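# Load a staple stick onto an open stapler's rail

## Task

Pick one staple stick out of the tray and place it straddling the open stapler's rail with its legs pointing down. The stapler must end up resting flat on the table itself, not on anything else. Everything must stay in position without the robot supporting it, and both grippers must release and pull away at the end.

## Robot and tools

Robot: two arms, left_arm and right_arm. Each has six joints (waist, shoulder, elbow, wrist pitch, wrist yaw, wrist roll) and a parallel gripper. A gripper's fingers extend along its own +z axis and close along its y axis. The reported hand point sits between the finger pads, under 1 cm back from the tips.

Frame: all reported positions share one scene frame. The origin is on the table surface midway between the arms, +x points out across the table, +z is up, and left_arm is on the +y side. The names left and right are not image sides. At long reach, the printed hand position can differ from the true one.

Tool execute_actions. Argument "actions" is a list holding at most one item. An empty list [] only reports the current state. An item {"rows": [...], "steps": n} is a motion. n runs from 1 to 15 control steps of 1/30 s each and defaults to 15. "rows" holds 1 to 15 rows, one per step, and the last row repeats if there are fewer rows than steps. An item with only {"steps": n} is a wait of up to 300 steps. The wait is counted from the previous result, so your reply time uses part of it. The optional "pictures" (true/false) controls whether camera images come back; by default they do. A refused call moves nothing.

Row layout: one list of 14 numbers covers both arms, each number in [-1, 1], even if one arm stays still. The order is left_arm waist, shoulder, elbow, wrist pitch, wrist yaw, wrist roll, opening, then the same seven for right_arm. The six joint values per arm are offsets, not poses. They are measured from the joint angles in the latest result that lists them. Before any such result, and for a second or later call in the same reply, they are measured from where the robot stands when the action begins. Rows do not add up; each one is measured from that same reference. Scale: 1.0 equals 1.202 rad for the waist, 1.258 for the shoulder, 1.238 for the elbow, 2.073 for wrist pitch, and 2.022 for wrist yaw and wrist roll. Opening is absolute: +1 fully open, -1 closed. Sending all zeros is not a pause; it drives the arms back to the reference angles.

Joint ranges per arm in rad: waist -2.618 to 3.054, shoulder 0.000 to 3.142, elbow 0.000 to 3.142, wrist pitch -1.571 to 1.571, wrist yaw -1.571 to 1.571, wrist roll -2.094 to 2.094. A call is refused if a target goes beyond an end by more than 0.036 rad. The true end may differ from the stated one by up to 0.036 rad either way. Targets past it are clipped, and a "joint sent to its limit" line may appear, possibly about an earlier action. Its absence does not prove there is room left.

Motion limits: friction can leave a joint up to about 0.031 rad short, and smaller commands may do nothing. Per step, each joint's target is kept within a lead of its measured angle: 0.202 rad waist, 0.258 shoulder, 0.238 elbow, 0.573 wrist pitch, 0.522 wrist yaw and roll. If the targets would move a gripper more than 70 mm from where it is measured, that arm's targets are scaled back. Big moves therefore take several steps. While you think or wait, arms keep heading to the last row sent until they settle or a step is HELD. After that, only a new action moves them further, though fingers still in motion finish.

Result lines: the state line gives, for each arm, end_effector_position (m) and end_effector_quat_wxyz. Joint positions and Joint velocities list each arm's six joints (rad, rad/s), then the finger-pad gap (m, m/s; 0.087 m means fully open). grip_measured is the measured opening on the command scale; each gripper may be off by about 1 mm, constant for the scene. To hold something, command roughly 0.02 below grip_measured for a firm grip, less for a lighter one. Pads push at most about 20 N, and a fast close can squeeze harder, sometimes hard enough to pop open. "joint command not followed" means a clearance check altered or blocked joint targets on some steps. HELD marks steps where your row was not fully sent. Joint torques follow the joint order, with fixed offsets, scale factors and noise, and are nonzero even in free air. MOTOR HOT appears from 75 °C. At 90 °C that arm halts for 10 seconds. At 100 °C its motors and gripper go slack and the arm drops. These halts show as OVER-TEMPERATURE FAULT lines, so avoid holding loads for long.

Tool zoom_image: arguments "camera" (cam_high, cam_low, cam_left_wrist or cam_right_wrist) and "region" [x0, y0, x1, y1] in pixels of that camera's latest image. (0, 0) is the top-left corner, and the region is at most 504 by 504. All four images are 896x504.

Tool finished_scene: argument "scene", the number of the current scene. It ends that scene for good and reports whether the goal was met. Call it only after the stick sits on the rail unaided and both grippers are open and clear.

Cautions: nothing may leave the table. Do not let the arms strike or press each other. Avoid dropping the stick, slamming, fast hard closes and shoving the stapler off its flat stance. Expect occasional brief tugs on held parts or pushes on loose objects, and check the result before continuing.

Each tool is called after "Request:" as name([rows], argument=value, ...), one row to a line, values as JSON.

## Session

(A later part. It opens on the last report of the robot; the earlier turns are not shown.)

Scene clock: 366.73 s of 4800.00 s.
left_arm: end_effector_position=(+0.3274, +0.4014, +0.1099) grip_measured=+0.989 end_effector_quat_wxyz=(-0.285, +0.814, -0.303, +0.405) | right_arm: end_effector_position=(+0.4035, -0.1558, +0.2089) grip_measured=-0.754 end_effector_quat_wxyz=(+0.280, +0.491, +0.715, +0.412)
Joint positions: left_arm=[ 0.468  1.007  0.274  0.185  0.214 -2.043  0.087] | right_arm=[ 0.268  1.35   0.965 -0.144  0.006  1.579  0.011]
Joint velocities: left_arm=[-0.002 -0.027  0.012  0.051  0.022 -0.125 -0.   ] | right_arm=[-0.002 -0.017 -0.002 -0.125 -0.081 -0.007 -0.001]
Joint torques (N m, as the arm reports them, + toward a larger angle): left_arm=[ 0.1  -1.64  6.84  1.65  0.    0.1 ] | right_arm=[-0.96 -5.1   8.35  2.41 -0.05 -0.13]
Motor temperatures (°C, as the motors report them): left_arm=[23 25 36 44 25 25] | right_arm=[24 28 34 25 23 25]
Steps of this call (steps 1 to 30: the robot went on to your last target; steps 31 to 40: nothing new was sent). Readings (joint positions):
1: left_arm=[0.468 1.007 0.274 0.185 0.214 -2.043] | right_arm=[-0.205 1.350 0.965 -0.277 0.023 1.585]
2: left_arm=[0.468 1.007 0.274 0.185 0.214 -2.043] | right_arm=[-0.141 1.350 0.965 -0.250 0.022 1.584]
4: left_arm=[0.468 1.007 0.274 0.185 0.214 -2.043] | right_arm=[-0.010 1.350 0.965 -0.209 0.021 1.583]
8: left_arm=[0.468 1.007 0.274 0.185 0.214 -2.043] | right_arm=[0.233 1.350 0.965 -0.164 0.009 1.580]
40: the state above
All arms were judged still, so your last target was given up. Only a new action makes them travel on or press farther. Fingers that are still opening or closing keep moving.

Request:
execute_actions([
  {"rows": [[0,0,0,0,0,0,1,0,0.437,-0.295,0.697,0,0,-0.8]], "steps": 15},
], pictures=false)

Request:
execute_actions([
  {"steps": 40},
])

Scene clock: 376.37 s of 4800.00 s.
left_arm: end_effector_position=(+0.3274, +0.4014, +0.1099) grip_measured=+0.989 end_effector_quat_wxyz=(-0.285, +0.814, -0.303, +0.405) | right_arm: end_effector_position=(+0.4460, -0.1403, +0.0833) grip_measured=-0.752 end_effector_quat_wxyz=(+0.345, +0.448, +0.644, +0.516)
Joint positions: left_arm=[ 0.468  1.007  0.274  0.185  0.214 -2.043  0.087] | right_arm=[0.264 1.917 0.602 1.083 0.002 1.589 0.011]
Joint velocities: left_arm=[-0.002  0.007 -0.007  0.051 -0.022  0.007 -0.001] | right_arm=[ 0.002 -0.007  0.012  1.473 -0.007 -0.066  0.   ]
Joint torques (N m, as the arm reports them, + toward a larger angle): left_arm=[ 0.01 -1.66  6.94  1.64 -0.02  0.1 ] | right_arm=[-0.02 -8.79  4.9   2.29 -0.11 -0.13]
Motor temperatures (°C, as the motors report them): left_arm=[23 25 37 44 25 25] | right_arm=[24 29 34 28 23 25]
Steps of this call (steps 1 to 140: nothing new was sent; then 4.47 s passed at rest; steps 141 to 155: all 15 steps of this action). Readings (joint positions):
141: left_arm=[0.468 1.007 0.274 0.185 0.214 -2.043] | right_arm=[0.265 1.364 0.943 -0.077 0.006 1.579]
142: left_arm=[0.468 1.007 0.274 0.185 0.214 -2.043] | right_arm=[0.265 1.394 0.912 0.023 0.006 1.579]
144: left_arm=[0.468 1.007 0.274 0.185 0.214 -2.043] | right_arm=[0.265 1.496 0.830 0.208 0.006 1.579]
148: left_arm=[0.468 1.007 0.274 0.185 0.214 -2.043] | right_arm=[0.265 1.815 0.652 0.611 0.006 1.579]
155: the state above

Scene clock: 377.70 s of 4800.00 s.
left_arm: end_effector_position=(+0.3274, +0.4014, +0.1099) grip_measured=+0.989 end_effector_quat_wxyz=(-0.285, +0.814, -0.303, +0.405) | right_arm: end_effector_position=(+0.4519, -0.1380, +0.1308) grip_measured=-0.752 end_effector_quat_wxyz=(+0.386, +0.411, +0.592, +0.576)
Joint positions: left_arm=[ 0.468  1.007  0.274  0.185  0.214 -2.043  0.087] | right_arm=[0.264 1.917 0.602 1.276 0.002 1.587 0.011]
Joint velocities: left_arm=[ 0.002  0.007  0.002  0.022 -0.007  0.022 -0.001] | right_arm=[-0.002 -0.007 -0.012 -0.051 -0.037 -0.022  0.   ]
Joint torques (N m, as the arm reports them, + toward a larger angle): left_arm=[ 0.   -1.59  6.93  1.65  0.    0.1 ] | right_arm=[ 0.03 -8.76  4.92  2.57 -0.12 -0.14]
Motor temperatures (°C, as the motors report them): left_arm=[23 25 37 44 25 25] | right_arm=[24 29 34 28 23 25]
Steps of this call (steps 1 to 30: the robot went on to your last target; steps 31 to 40: nothing new was sent). Readings (joint positions):
1: left_arm=[0.468 1.007 0.274 0.185 0.214 -2.043] | right_arm=[0.264 1.917 0.602 1.127 0.002 1.588]
2: left_arm=[0.468 1.007 0.274 0.185 0.214 -2.043] | right_arm=[0.264 1.917 0.602 1.161 0.002 1.588]
4: left_arm=[0.468 1.007 0.274 0.185 0.214 -2.043] | right_arm=[0.264 1.917 0.602 1.208 0.002 1.587]
8: left_arm=[0.468 1.007 0.274 0.185 0.214 -2.043] | right_arm=[0.264 1.917 0.602 1.251 0.002 1.587]
40: the state above
All arms were judged still, so your last target was given up. Only a new action makes them travel on or press farther. Fingers that are still opening or closing keep moving.

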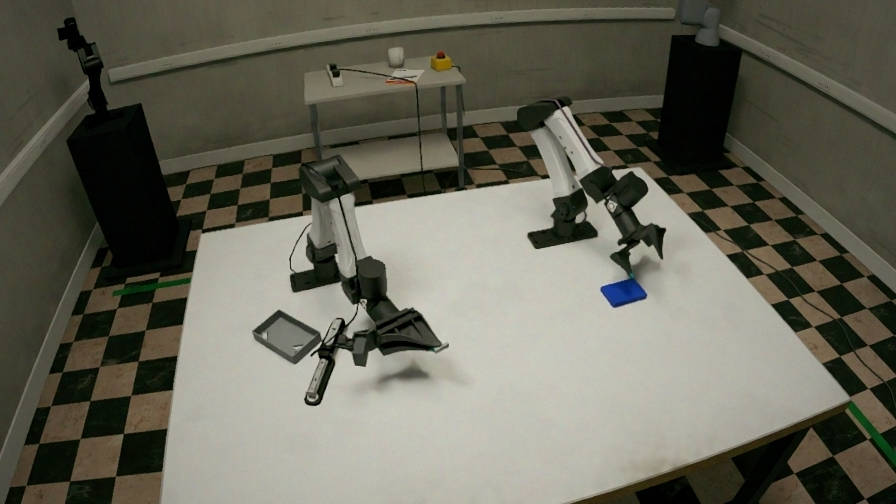

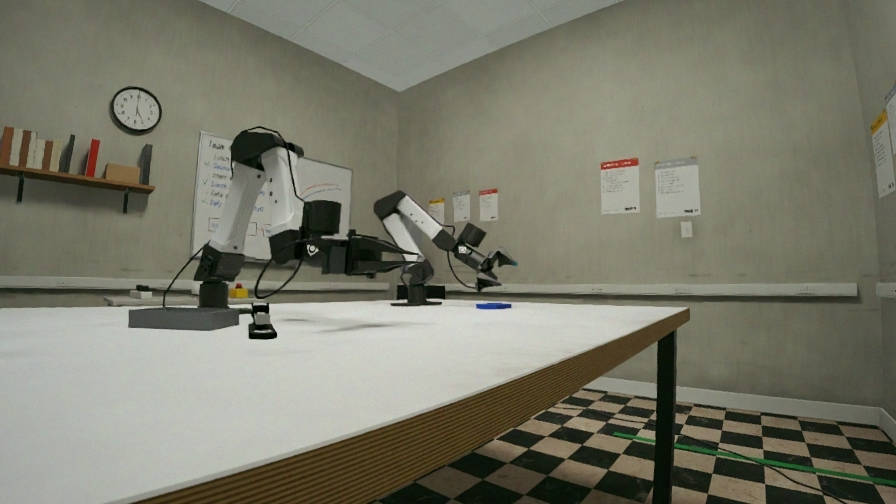

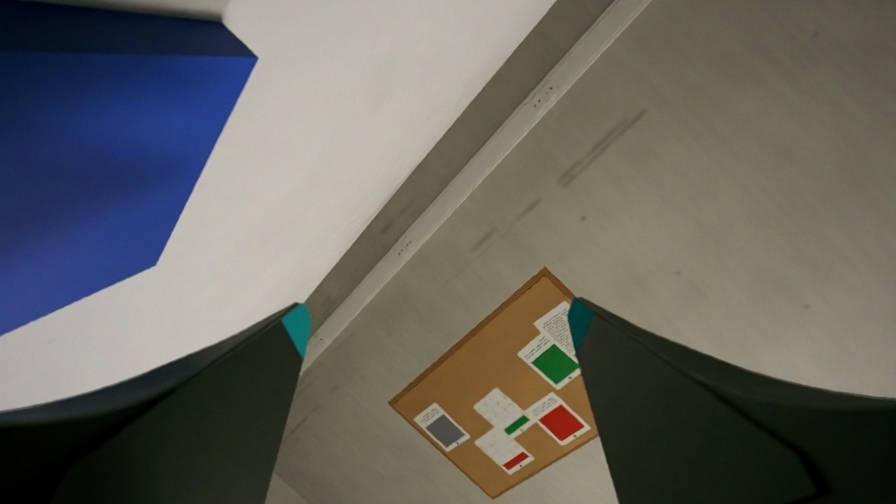

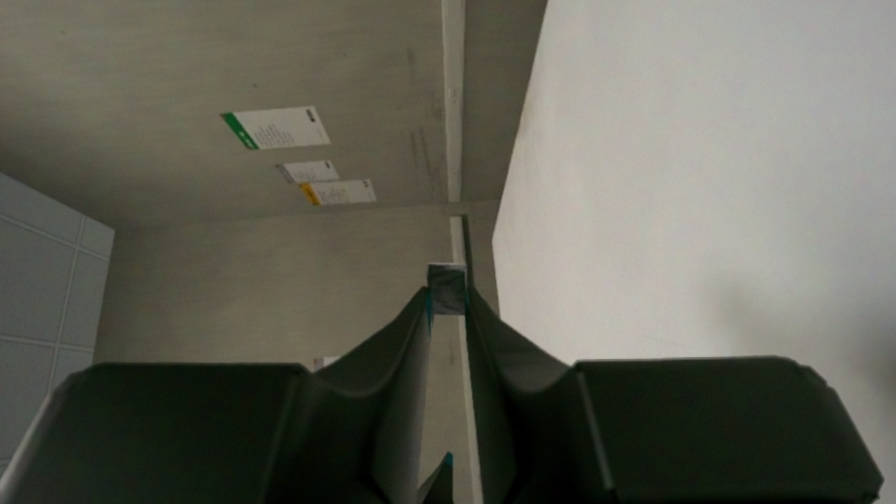

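Request:
execute_actions(actions=[])

Scene clock: 400.37 s of 4800.00 s.
left_arm: end_effector_position=(+0.3274, +0.4014, +0.1099) grip_measured=+0.989 end_effector_quat_wxyz=(-0.285, +0.814, -0.303, +0.405) | right_arm: end_effector_position=(+0.4519, -0.1380, +0.1308) grip_measured=-0.752 end_effector_quat_wxyz=(+0.386, +0.411, +0.592, +0.576)
Joint positions: left_arm=[ 0.468  1.007  0.274  0.185  0.214 -2.043  0.087] | right_arm=[0.264 1.917 0.602 1.276 0.002 1.587 0.011]
Joint velocities: left_arm=[ 0.002 -0.007  0.002 -0.022 -0.022 -0.037  0.   ] | right_arm=[-0.007  0.002 -0.002  0.007 -0.051  0.037 -0.001]
Joint torques (N m, as the arm reports them, + toward a larger angle): left_arm=[-0.04 -1.65  6.87  1.67 -0.01  0.12] | right_arm=[ 0.01 -8.76  4.92  2.58 -0.12 -0.14]
Motor temperatures (°C, as the motors report them): left_arm=[23 25 37 44 25 25] | right_arm=[24 32 34 32 23 25]
Steps of this call (steps 1 to 90: nothing new was sent; then 19.67 s passed at rest). Readings (joint positions):
1: left_arm=[0.468 1.007 0.274 0.185 0.214 -2.043] | right_arm=[0.264 1.917 0.602 1.276 0.002 1.587]
2: left_arm=[0.468 1.007 0.274 0.185 0.214 -2.043] | right_arm=[0.264 1.917 0.602 1.276 0.002 1.587]
4: left_arm=[0.468 1.007 0.274 0.185 0.214 -2.043] | right_arm=[0.264 1.917 0.602 1.276 0.002 1.587]
8: left_arm=[0.468 1.007 0.274 0.185 0.214 -2.043] | right_arm=[0.264 1.917 0.602 1.276 0.002 1.587]
90: the state above

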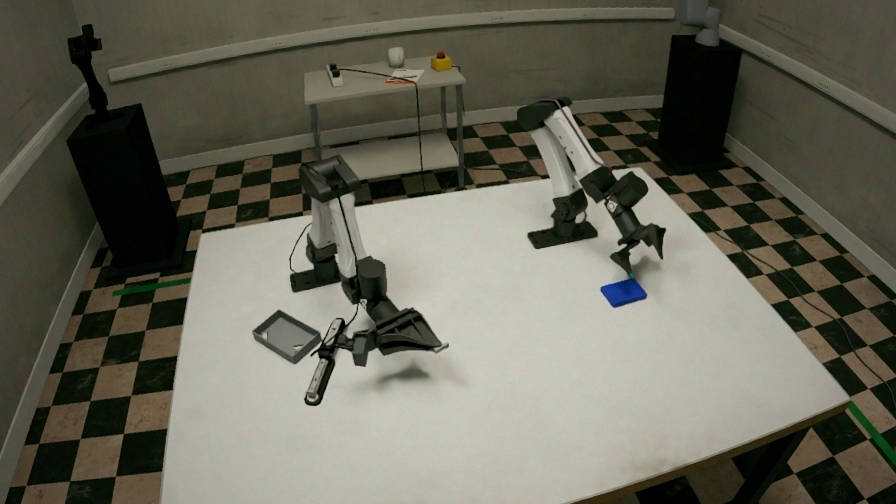

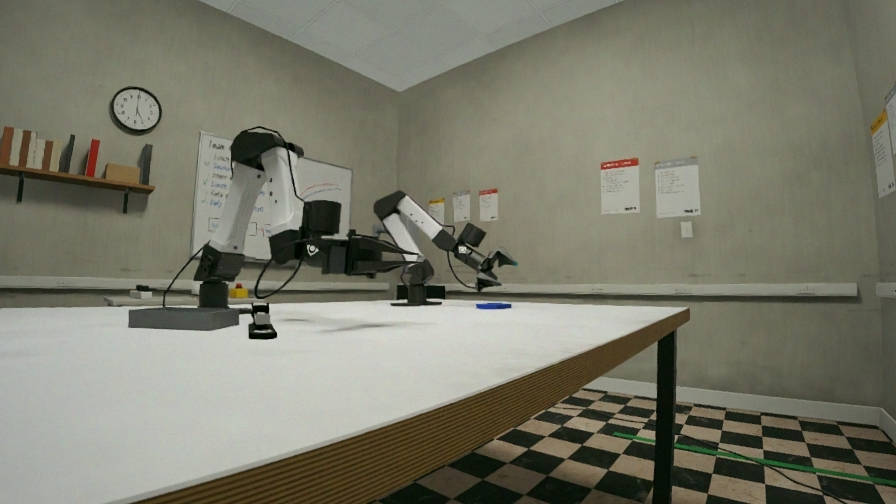

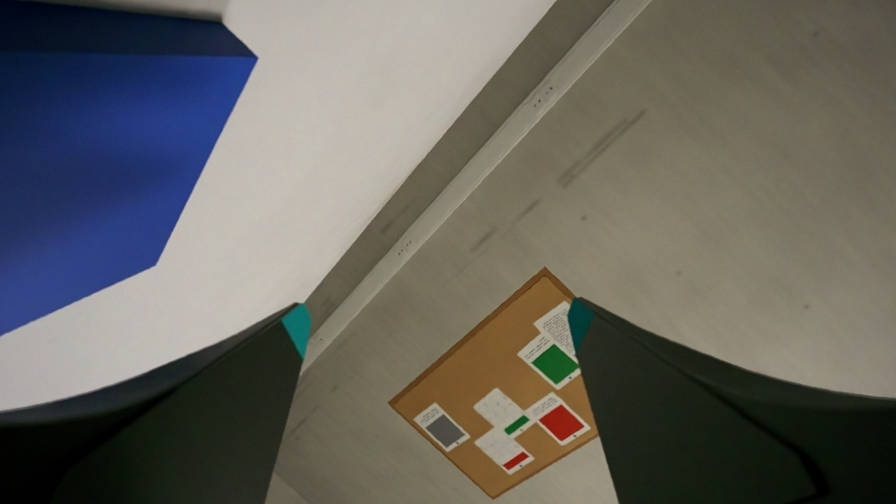

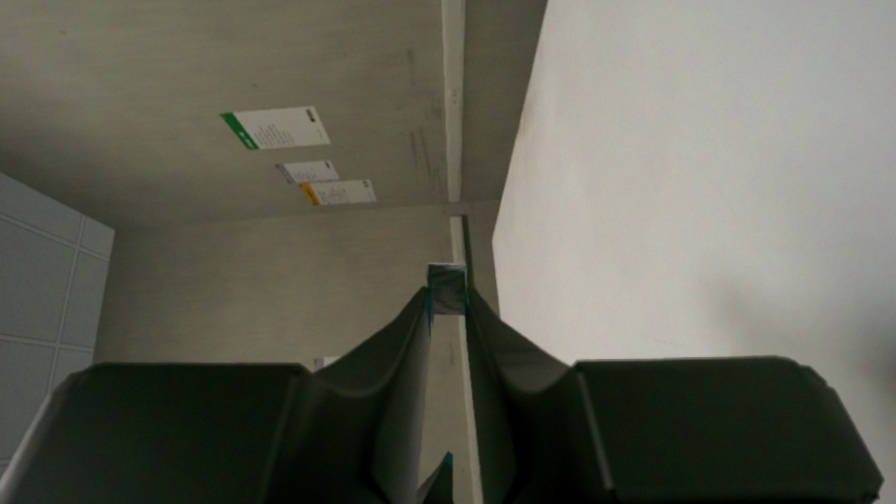

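Request:
execute_actions([
  {"rows": [[0,0,0,0,0,0,1, 0,0.24,0,0.14,0,0,-0.8]], "steps": 15},
], pictures=false)

Request:
execute_actions([
  {"steps": 30},
])

Scene clock: 410.90 s of 4800.00 s.
left_arm: end_effector_position=(+0.3274, +0.4014, +0.1099) grip_measured=+0.989 end_effector_quat_wxyz=(-0.285, +0.814, -0.303, +0.405) | right_arm: end_effector_position=(+0.4515, -0.1382, +0.0518) grip_measured=-0.752 end_effector_quat_wxyz=(+0.375, +0.423, +0.606, +0.561)
Joint positions: left_arm=[ 0.468  1.007  0.274  0.185  0.214 -2.043  0.087] | right_arm=[0.264 2.235 0.612 1.532 0.002 1.591 0.011]
Joint velocities: left_arm=[-0.002  0.007  0.032 -0.022 -0.066  0.037 -0.001] | right_arm=[-0.002 -0.007 -0.012  0.051 -0.022  0.037  0.   ]
Joint torques (N m, as the arm reports them, + toward a larger angle): left_arm=[ 0.02 -1.68  6.9   1.66 -0.01  0.09] | right_arm=[-0.32 -9.53  2.38  2.56 -0.15 -0.1 ]
Motor temperatures (°C, as the motors report them): left_arm=[23 25 37 44 25 25] | right_arm=[24 33 33 33 23 25]
Steps of this call (steps 1 to 90: nothing new was sent; then 7.03 s passed at rest; steps 91 to 105: all 15 steps of this action). Readings (joint positions):
91: left_arm=[0.468 1.007 0.274 0.185 0.214 -2.043] | right_arm=[0.264 1.950 0.602 1.330 0.002 1.587]
92: left_arm=[0.468 1.007 0.274 0.185 0.214 -2.043] | right_arm=[0.264 2.014 0.610 1.412 0.002 1.587]
94: left_arm=[0.468 1.007 0.274 0.185 0.214 -2.043] | right_arm=[0.264 2.146 0.612 1.467 0.002 1.587]
98: left_arm=[0.468 1.007 0.274 0.185 0.214 -2.043] | right_arm=[0.264 2.235 0.612 1.486 0.002 1.591]
105: the state above

Scene clock: 411.90 s of 4800.00 s.
left_arm: end_effector_position=(+0.3274, +0.4014, +0.1099) grip_measured=+0.989 end_effector_quat_wxyz=(-0.285, +0.814, -0.303, +0.405) | right_arm: end_effector_position=(+0.4517, -0.1381, +0.0540) grip_measured=-0.752 end_effector_quat_wxyz=(+0.376, +0.421, +0.603, +0.563)
Joint positions: left_arm=[ 0.468  1.007  0.274  0.185  0.214 -2.043  0.087] | right_arm=[0.264 2.235 0.612 1.541 0.002 1.591 0.011]
Joint velocities: left_arm=[-0.002  0.007 -0.007  0.007 -0.037  0.037  0.002] | right_arm=[-0.007 -0.007 -0.007 -0.11  -0.066  0.007 -0.   ]
Joint torques (N m, as the arm reports them, + toward a larger angle): left_arm=[-0.01 -1.67  6.92  1.63  0.    0.11] | right_arm=[-0.3  -9.54  2.4   2.58 -0.16 -0.1 ]
Motor temperatures (°C, as the motors report them): left_arm=[23 25 37 44 25 25] | right_arm=[24 33 33 33 23 25]
Steps of this call (steps 1 to 15: the robot went on to your last target; steps 16 to 30: nothing new was sent). Readings (joint positions):
1: left_arm=[0.468 1.007 0.274 0.185 0.214 -2.043] | right_arm=[0.264 2.235 0.612 1.534 0.002 1.591]
2: left_arm=[0.468 1.007 0.274 0.185 0.214 -2.043] | right_arm=[0.264 2.235 0.612 1.536 0.002 1.591]
4: left_arm=[0.468 1.007 0.274 0.185 0.214 -2.043] | right_arm=[0.264 2.235 0.612 1.538 0.002 1.591]
8: left_arm=[0.468 1.007 0.274 0.185 0.214 -2.043] | right_arm=[0.264 2.235 0.612 1.539 0.002 1.591]
30: the state above
All arms were judged still, so your last target was given up. Only a new action makes them travel on or press farther. Fingers that are still opening or closing keep moving.

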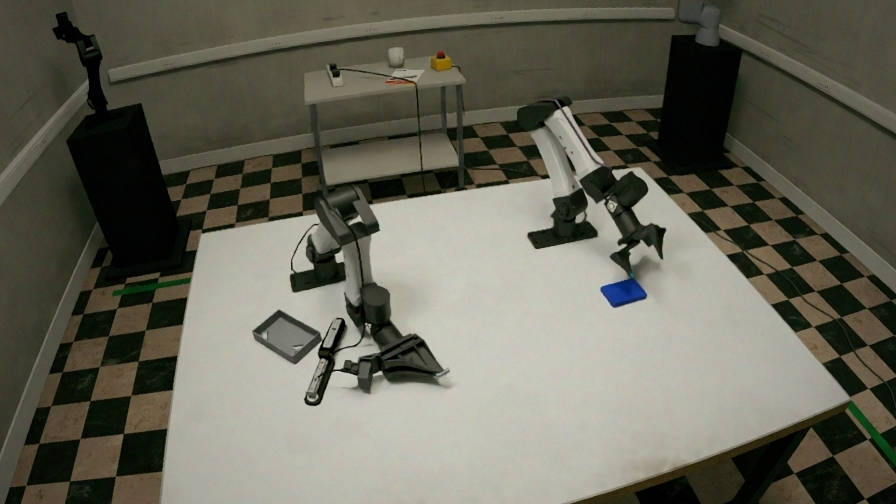

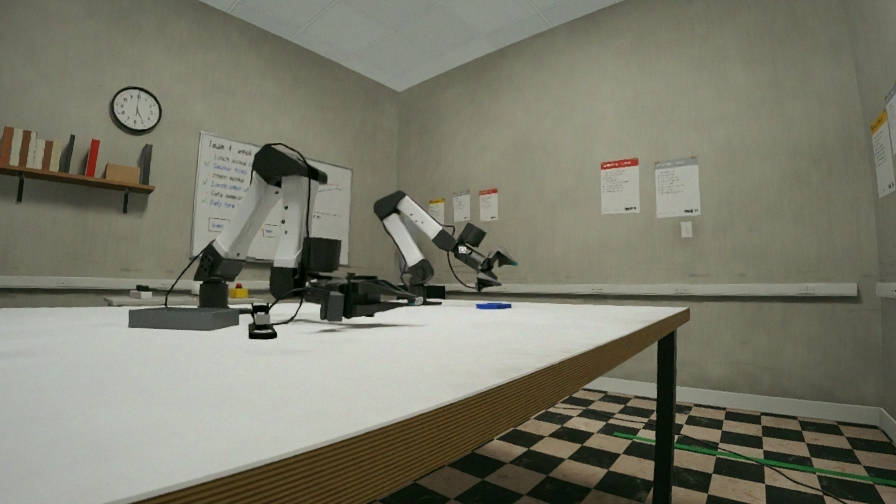

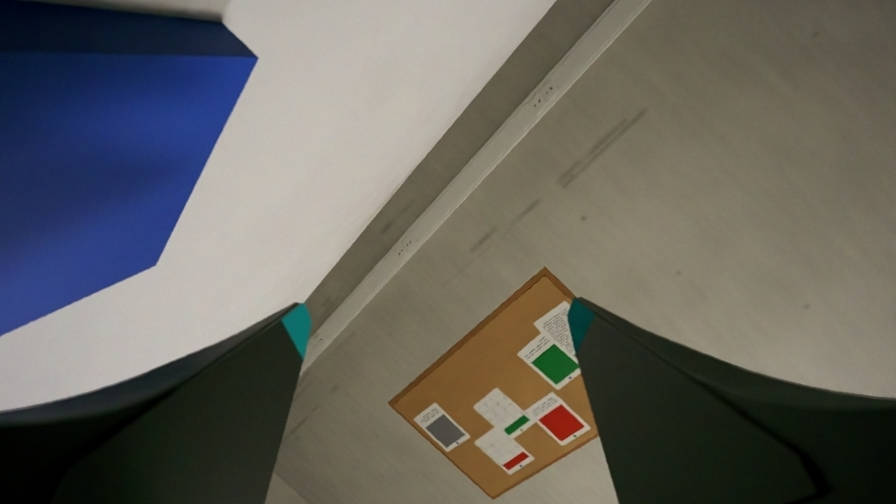

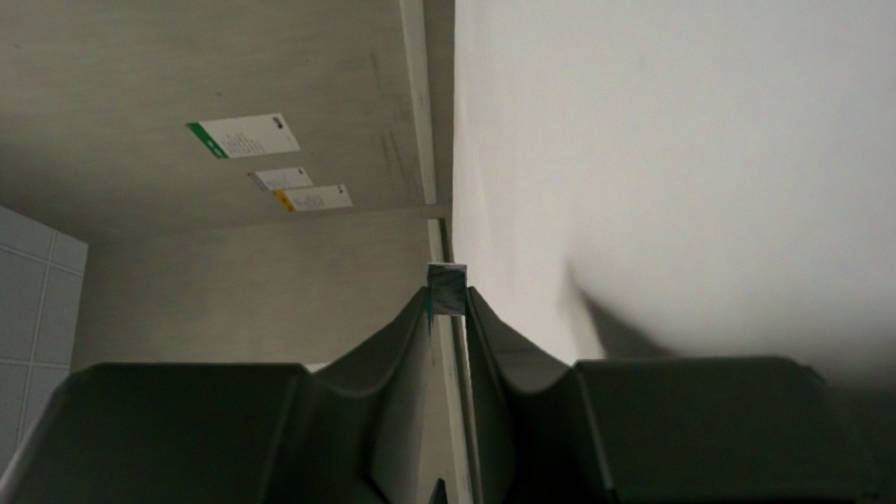

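Request:
execute_actions([
  {"rows": [[0,0,0,0,0,0,1, 0,0,0,-0.065,0,0,-0.8]], "steps": 15},
])

Scene clock: 416.43 s of 4800.00 s.
left_arm: end_effector_position=(+0.3274, +0.4014, +0.1099) grip_measured=+0.989 end_effector_quat_wxyz=(-0.285, +0.814, -0.303, +0.405) | right_arm: end_effector_position=(+0.4496, -0.1389, +0.0352) grip_measured=-0.752 end_effector_quat_wxyz=(+0.360, +0.436, +0.624, +0.540)
Joint positions: left_arm=[ 0.468  1.007  0.274  0.185  0.214 -2.043  0.087] | right_arm=[0.264 2.235 0.612 1.464 0.002 1.593 0.011]
Joint velocities: left_arm=[ 0.012  0.012  0.027  0.066 -0.066 -0.037  0.001] | right_arm=[ 0.002  0.027 -0.002 -0.037  0.007 -0.007 -0.   ]
Joint torques (N m, as the arm reports them, + toward a larger angle): left_arm=[-0.03 -1.55  6.89  1.67 -0.02  0.11] | right_arm=[-0.28 -8.3   3.29  1.67 -0.15 -0.08]
Motor temperatures (°C, as the motors report them): left_arm=[23 25 37 44 25 25] | right_arm=[24 34 33 34 23 25]
Steps of this call (steps 1 to 90: nothing new was sent; then 1.03 s passed at rest; steps 91 to 105: all 15 steps of this action). Readings (joint positions):
91: left_arm=[0.468 1.007 0.274 0.185 0.214 -2.043] | right_arm=[0.264 2.235 0.612 1.529 0.002 1.591]
92: left_arm=[0.468 1.007 0.274 0.185 0.214 -2.043] | right_arm=[0.264 2.235 0.612 1.511 0.002 1.591]
94: left_arm=[0.468 1.007 0.274 0.185 0.214 -2.043] | right_arm=[0.264 2.235 0.612 1.471 0.002 1.591]
98: left_arm=[0.468 1.007 0.274 0.185 0.214 -2.043] | right_arm=[0.264 2.235 0.612 1.464 0.002 1.593]
105: the state above

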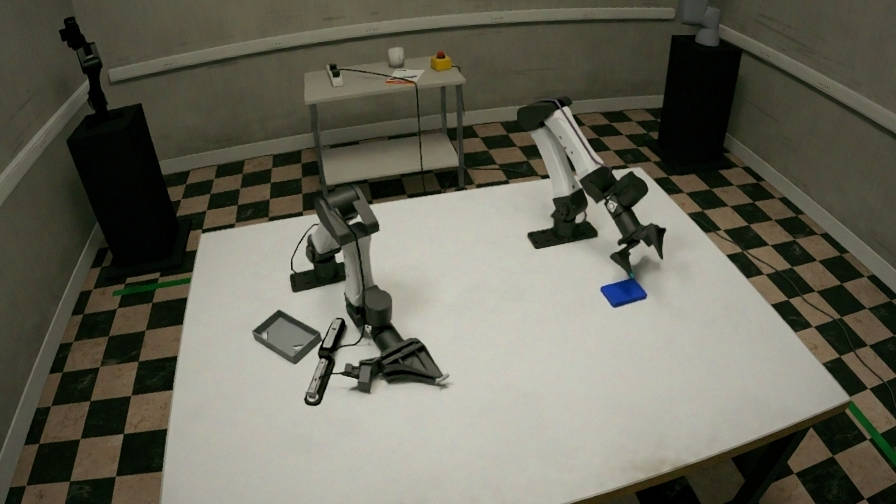

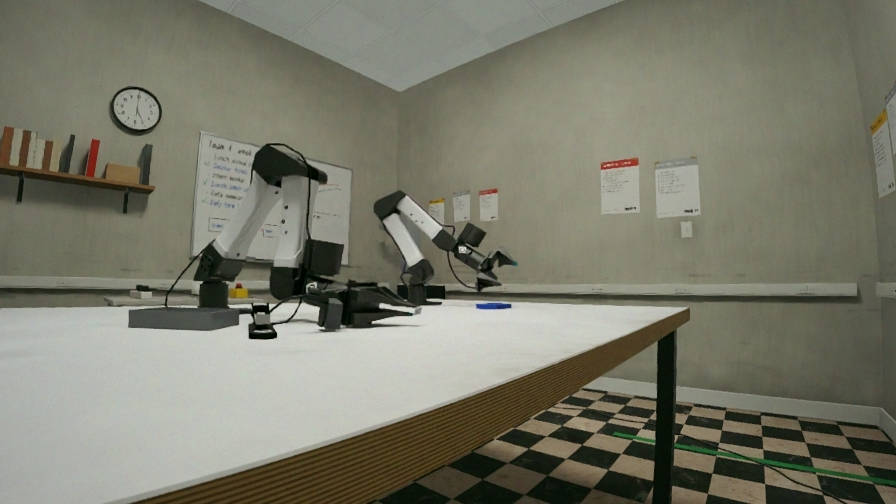

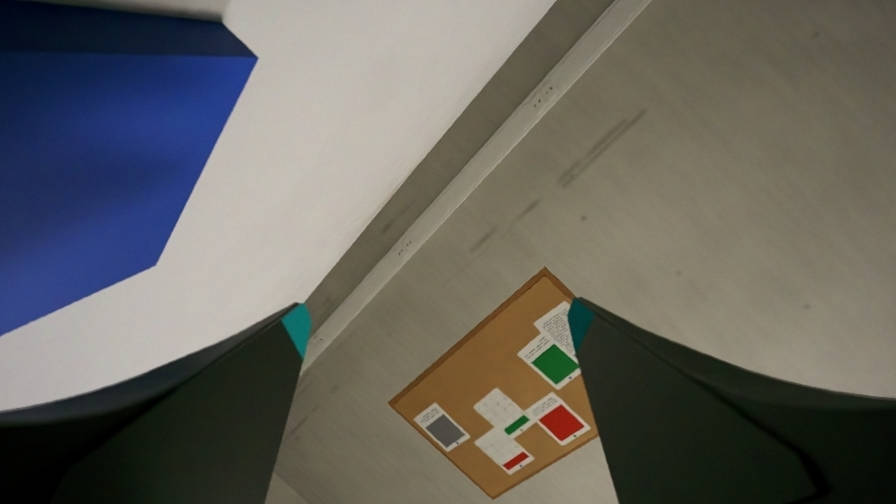

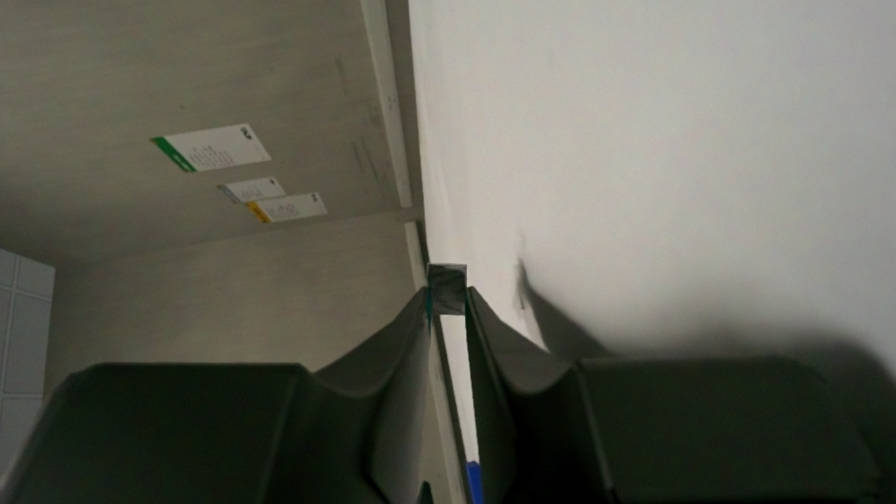

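Request:
execute_actions([
  {"rows": [[0,0,0,0,0,0,1, 0,-0.08,0,0,0,0,-0.8],[0,0,0,0,0,0,1, 0,-0.08,0,0,0,0,-0.8],[0,0,0,0,0,0,1, 0,-0.08,0,0,0,0,-0.8],[0,0,0,0,0,0,1, 0,-0.08,0,-0.05,0,0,-0.8],[0,0,0,0,0,0,1, 0,-0.08,0,-0.08,0,0,-0.8],[0,0,0,0,0,0,1, 0,-0.08,0,-0.12,0,0,-0.8]], "steps": 15},
])

Scene clock: 425.37 s of 4800.00 s.
left_arm: end_effector_position=(+0.3274, +0.4014, +0.1099) grip_measured=+0.989 end_effector_quat_wxyz=(-0.285, +0.814, -0.303, +0.405) | right_arm: end_effector_position=(+0.4460, -0.1403, +0.0243) grip_measured=-0.752 end_effector_quat_wxyz=(+0.333, +0.458, +0.655, +0.500)
Joint positions: left_arm=[ 0.468  1.007  0.274  0.185  0.214 -2.043  0.087] | right_arm=[0.264 2.143 0.612 1.249 0.002 1.594 0.011]
Joint velocities: left_arm=[ 0.022  0.002  0.017  0.066  0.022  0.11  -0.   ] | right_arm=[ 0.007 -0.002 -0.007 -0.007 -0.051 -0.037  0.   ]
Joint torques (N m, as the arm reports them, + toward a larger angle): left_arm=[-0.02 -1.66  6.9   1.63 -0.02  0.1 ] | right_arm=[-0.23 -8.82  3.81  1.96 -0.11 -0.03]
Motor temperatures (°C, as the motors report them): left_arm=[23 25 37 44 25 25] | right_arm=[24 34 33 33 23 25]
Steps of this call (steps 1 to 15: the robot went on to your last target; steps 16 to 90: nothing new was sent; then 5.43 s passed at rest; steps 91 to 105: all 15 steps of this action). Readings (joint positions):
91: left_arm=[0.468 1.007 0.274 0.185 0.214 -2.043] | right_arm=[0.264 2.224 0.612 1.458 0.002 1.593]
92: left_arm=[0.468 1.007 0.274 0.185 0.214 -2.043] | right_arm=[0.264 2.208 0.612 1.448 0.002 1.593]
94: left_arm=[0.468 1.007 0.274 0.185 0.214 -2.043] | right_arm=[0.264 2.171 0.612 1.442 0.002 1.593]
98: left_arm=[0.468 1.007 0.274 0.185 0.214 -2.043] | right_arm=[0.264 2.143 0.612 1.345 0.002 1.593]
105: the state above

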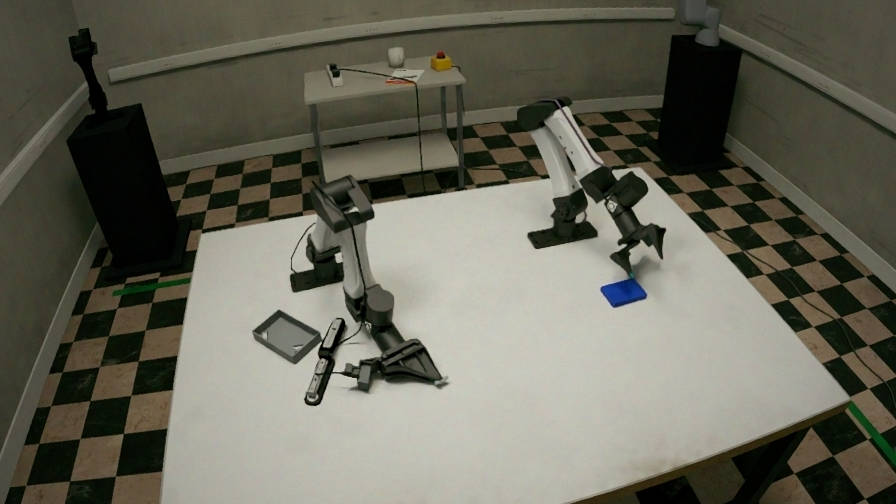

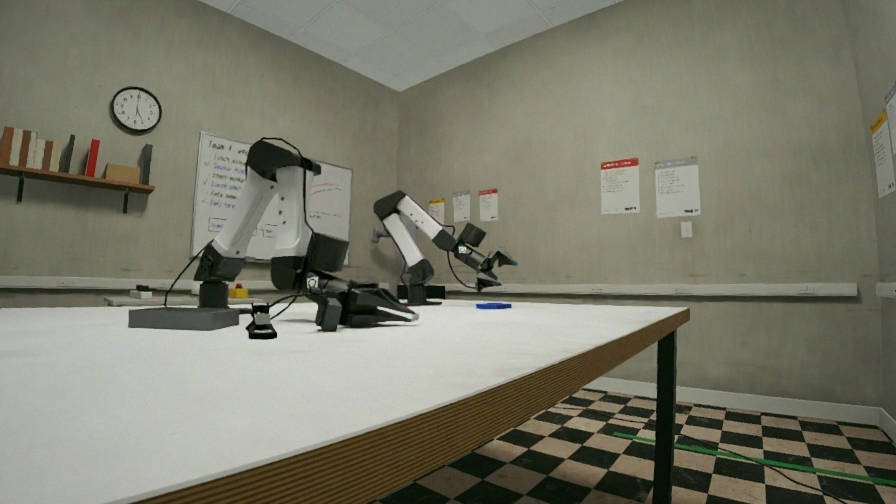

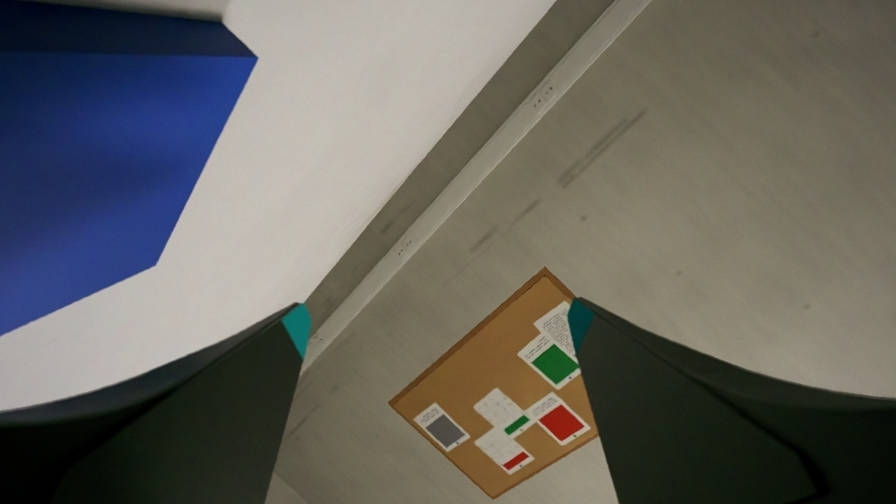

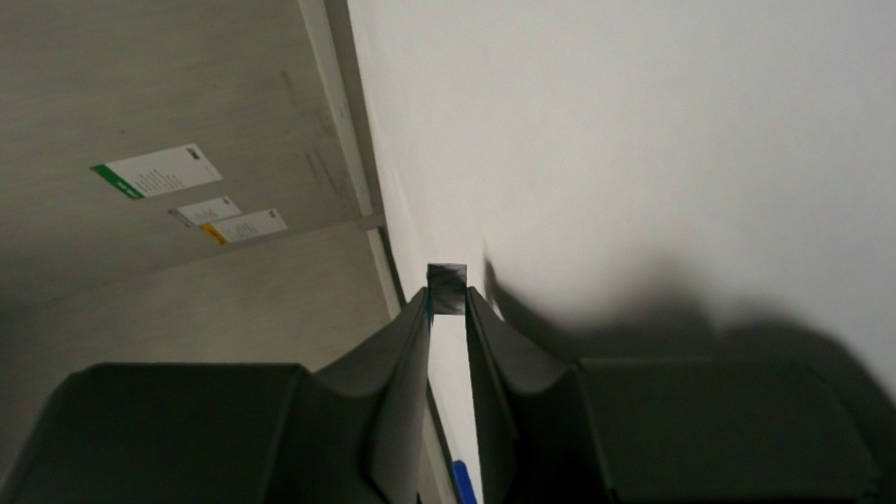

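Request:
execute_actions([
  {"rows": [[0,0,0,0,0,0,1, 0,0,0,0,0,0,-0.7],[0,0,0,0,0,0,1, 0,0,0,0,0,0,-0.65],[0,0,0,0,0,0,1, 0,0,0,0,0,0,-0.6]], "steps": 12},
], pictures=false)

Request:
execute_actions([
  {"rows": [[0,0,0,0,0,0,1, 0,-0.02,-0.03,0.01,0,0,-0.6],[0,0,0,0,0,0,1, 0,-0.03,-0.05,0.015,0,0,-0.6],[0,0,0,0,0,0,1, 0,-0.04,-0.07,0.02,0,0,-0.6],[0,0,0,0,0,0,1, 0,-0.05,-0.09,0.025,0,0,-0.6],[0,0,0,0,0,0,1, 0,-0.06,-0.11,0.03,0,0,-0.6],[0,0,0,0,0,0,1, 0,-0.07,-0.13,0.035,0,0,-0.6],[0,0,0,0,0,0,1, 0,-0.08,-0.15,0.04,0,0,-0.6]], "steps": 15},
])

Scene clock: 438.00 s of 4800.00 s.
left_arm: end_effector_position=(+0.3274, +0.4014, +0.1099) grip_measured=+0.989 end_effector_quat_wxyz=(-0.285, +0.814, -0.303, +0.405) | right_arm: end_effector_position=(+0.4460, -0.1403, +0.0243) grip_measured=-0.600 end_effector_quat_wxyz=(+0.333, +0.458, +0.655, +0.500)
Joint positions: left_arm=[ 0.468  1.007  0.274  0.185  0.214 -2.043  0.087] | right_arm=[0.264 2.143 0.612 1.249 0.002 1.594 0.017]
Joint velocities: left_arm=[-0.007 -0.022  0.017  0.022 -0.051 -0.037 -0.001] | right_arm=[-0.017  0.017  0.017  0.022 -0.037  0.037 -0.   ]
Joint torques (N m, as the arm reports them, + toward a larger angle): left_arm=[ 0.07 -1.6   6.94  1.68 -0.01  0.11] | right_arm=[-0.29 -8.1   3.83  2.29 -0.14 -0.05]
Motor temperatures (°C, as the motors report them): left_arm=[23 25 37 45 25 25] | right_arm=[24 35 33 32 23 25]
Steps of this call (steps 1 to 15: the robot went on to your last target; steps 16 to 90: nothing new was sent; then 9.23 s passed at rest; steps 91 to 102: all 12 steps of this action). Readings (joint positions):
91: left_arm=[0.468 1.007 0.274 0.185 0.214 -2.043] | right_arm=[0.264 2.143 0.612 1.249 0.002 1.594]
92: left_arm=[0.468 1.007 0.274 0.185 0.214 -2.043] | right_arm=[0.264 2.143 0.612 1.249 0.002 1.594]
94: left_arm=[0.468 1.007 0.274 0.185 0.214 -2.043] | right_arm=[0.264 2.143 0.612 1.249 0.002 1.594]
98: left_arm=[0.468 1.007 0.274 0.185 0.214 -2.043] | right_arm=[0.264 2.143 0.612 1.249 0.002 1.594]
102: the state above

Scene clock: 438.50 s of 4800.00 s.
left_arm: end_effector_position=(+0.3274, +0.4014, +0.1099) grip_measured=+0.989 end_effector_quat_wxyz=(-0.285, +0.814, -0.303, +0.405) | right_arm: end_effector_position=(+0.4080, -0.1553, +0.0221) grip_measured=-0.600 end_effector_quat_wxyz=(+0.326, +0.464, +0.663, +0.489)
Joint positions: left_arm=[ 0.468  1.007  0.274  0.185  0.214 -2.043  0.087] | right_arm=[0.264 2.066 0.449 1.303 0.002 1.594 0.017]
Joint velocities: left_arm=[ 0.002  0.002 -0.037 -0.007 -0.022 -0.007 -0.   ] | right_arm=[ 0.017 -0.012  0.007 -0.022 -0.007  0.037 -0.   ]
Joint torques (N m, as the arm reports them, + toward a larger angle): left_arm=[-0.03 -1.63  6.93  1.65  0.03  0.1 ] | right_arm=[-0.29 -8.92  1.26  2.56 -0.13 -0.05]
Motor temperatures (°C, as the motors report them): left_arm=[23 25 37 45 25 25] | right_arm=[24 35 33 33 23 25]
Steps of this call (steps 1 to 15: all 15 steps of this action). Readings (joint positions):
1: left_arm=[0.468 1.007 0.274 0.185 0.214 -2.043] | right_arm=[0.264 2.143 0.612 1.250 0.002 1.594]
2: left_arm=[0.468 1.007 0.274 0.185 0.214 -2.043] | right_arm=[0.264 2.141 0.607 1.253 0.002 1.594]
4: left_arm=[0.468 1.007 0.274 0.185 0.214 -2.043] | right_arm=[0.264 2.124 0.571 1.262 0.002 1.594]
8: left_arm=[0.468 1.007 0.274 0.185 0.214 -2.043] | right_arm=[0.264 2.076 0.472 1.288 0.002 1.594]
15: the state above

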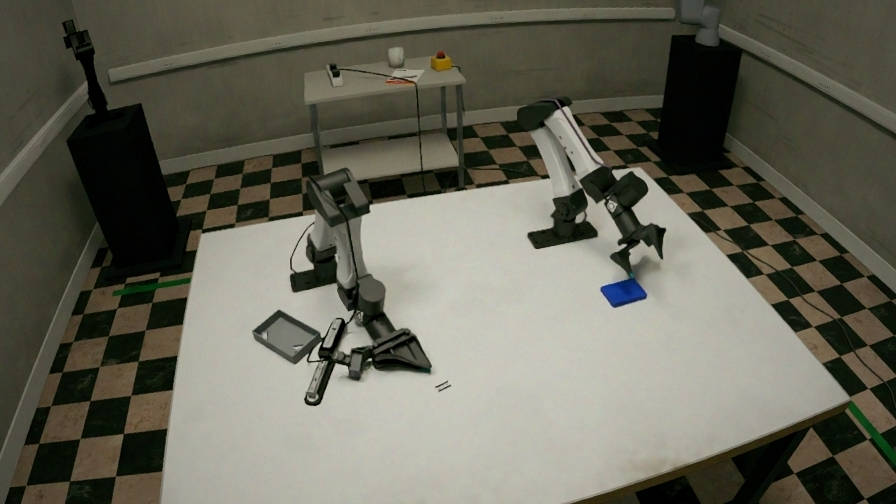

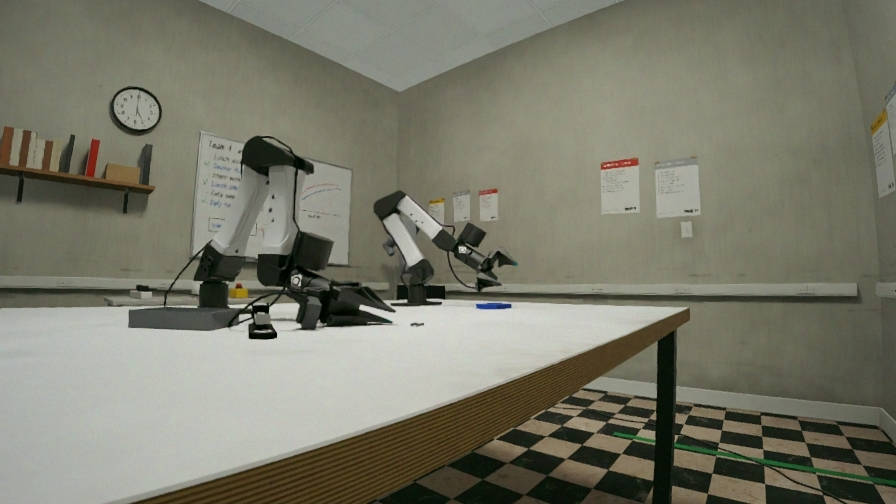

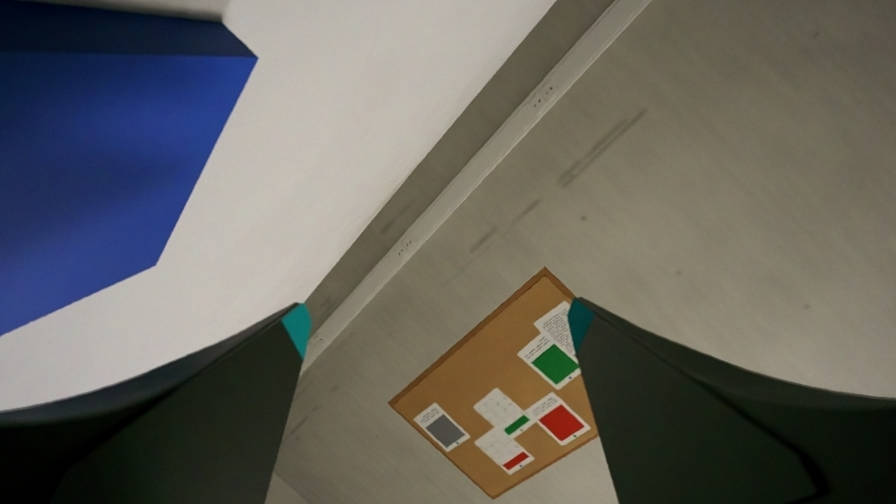

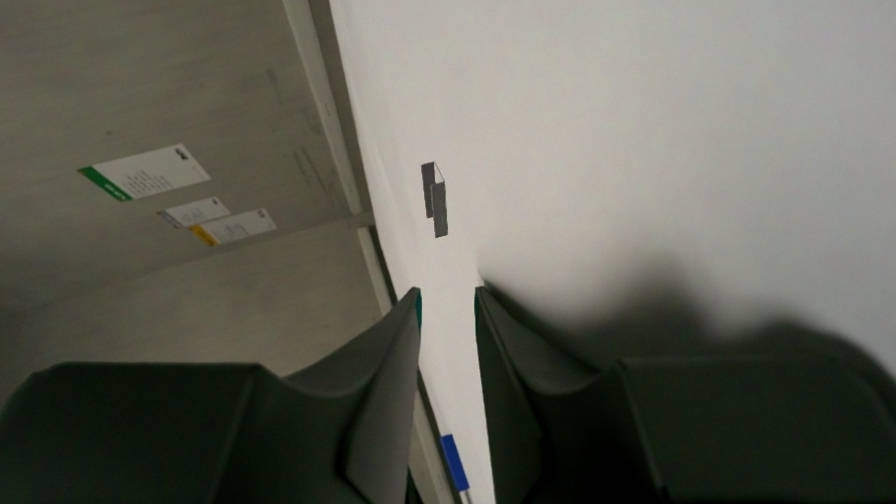

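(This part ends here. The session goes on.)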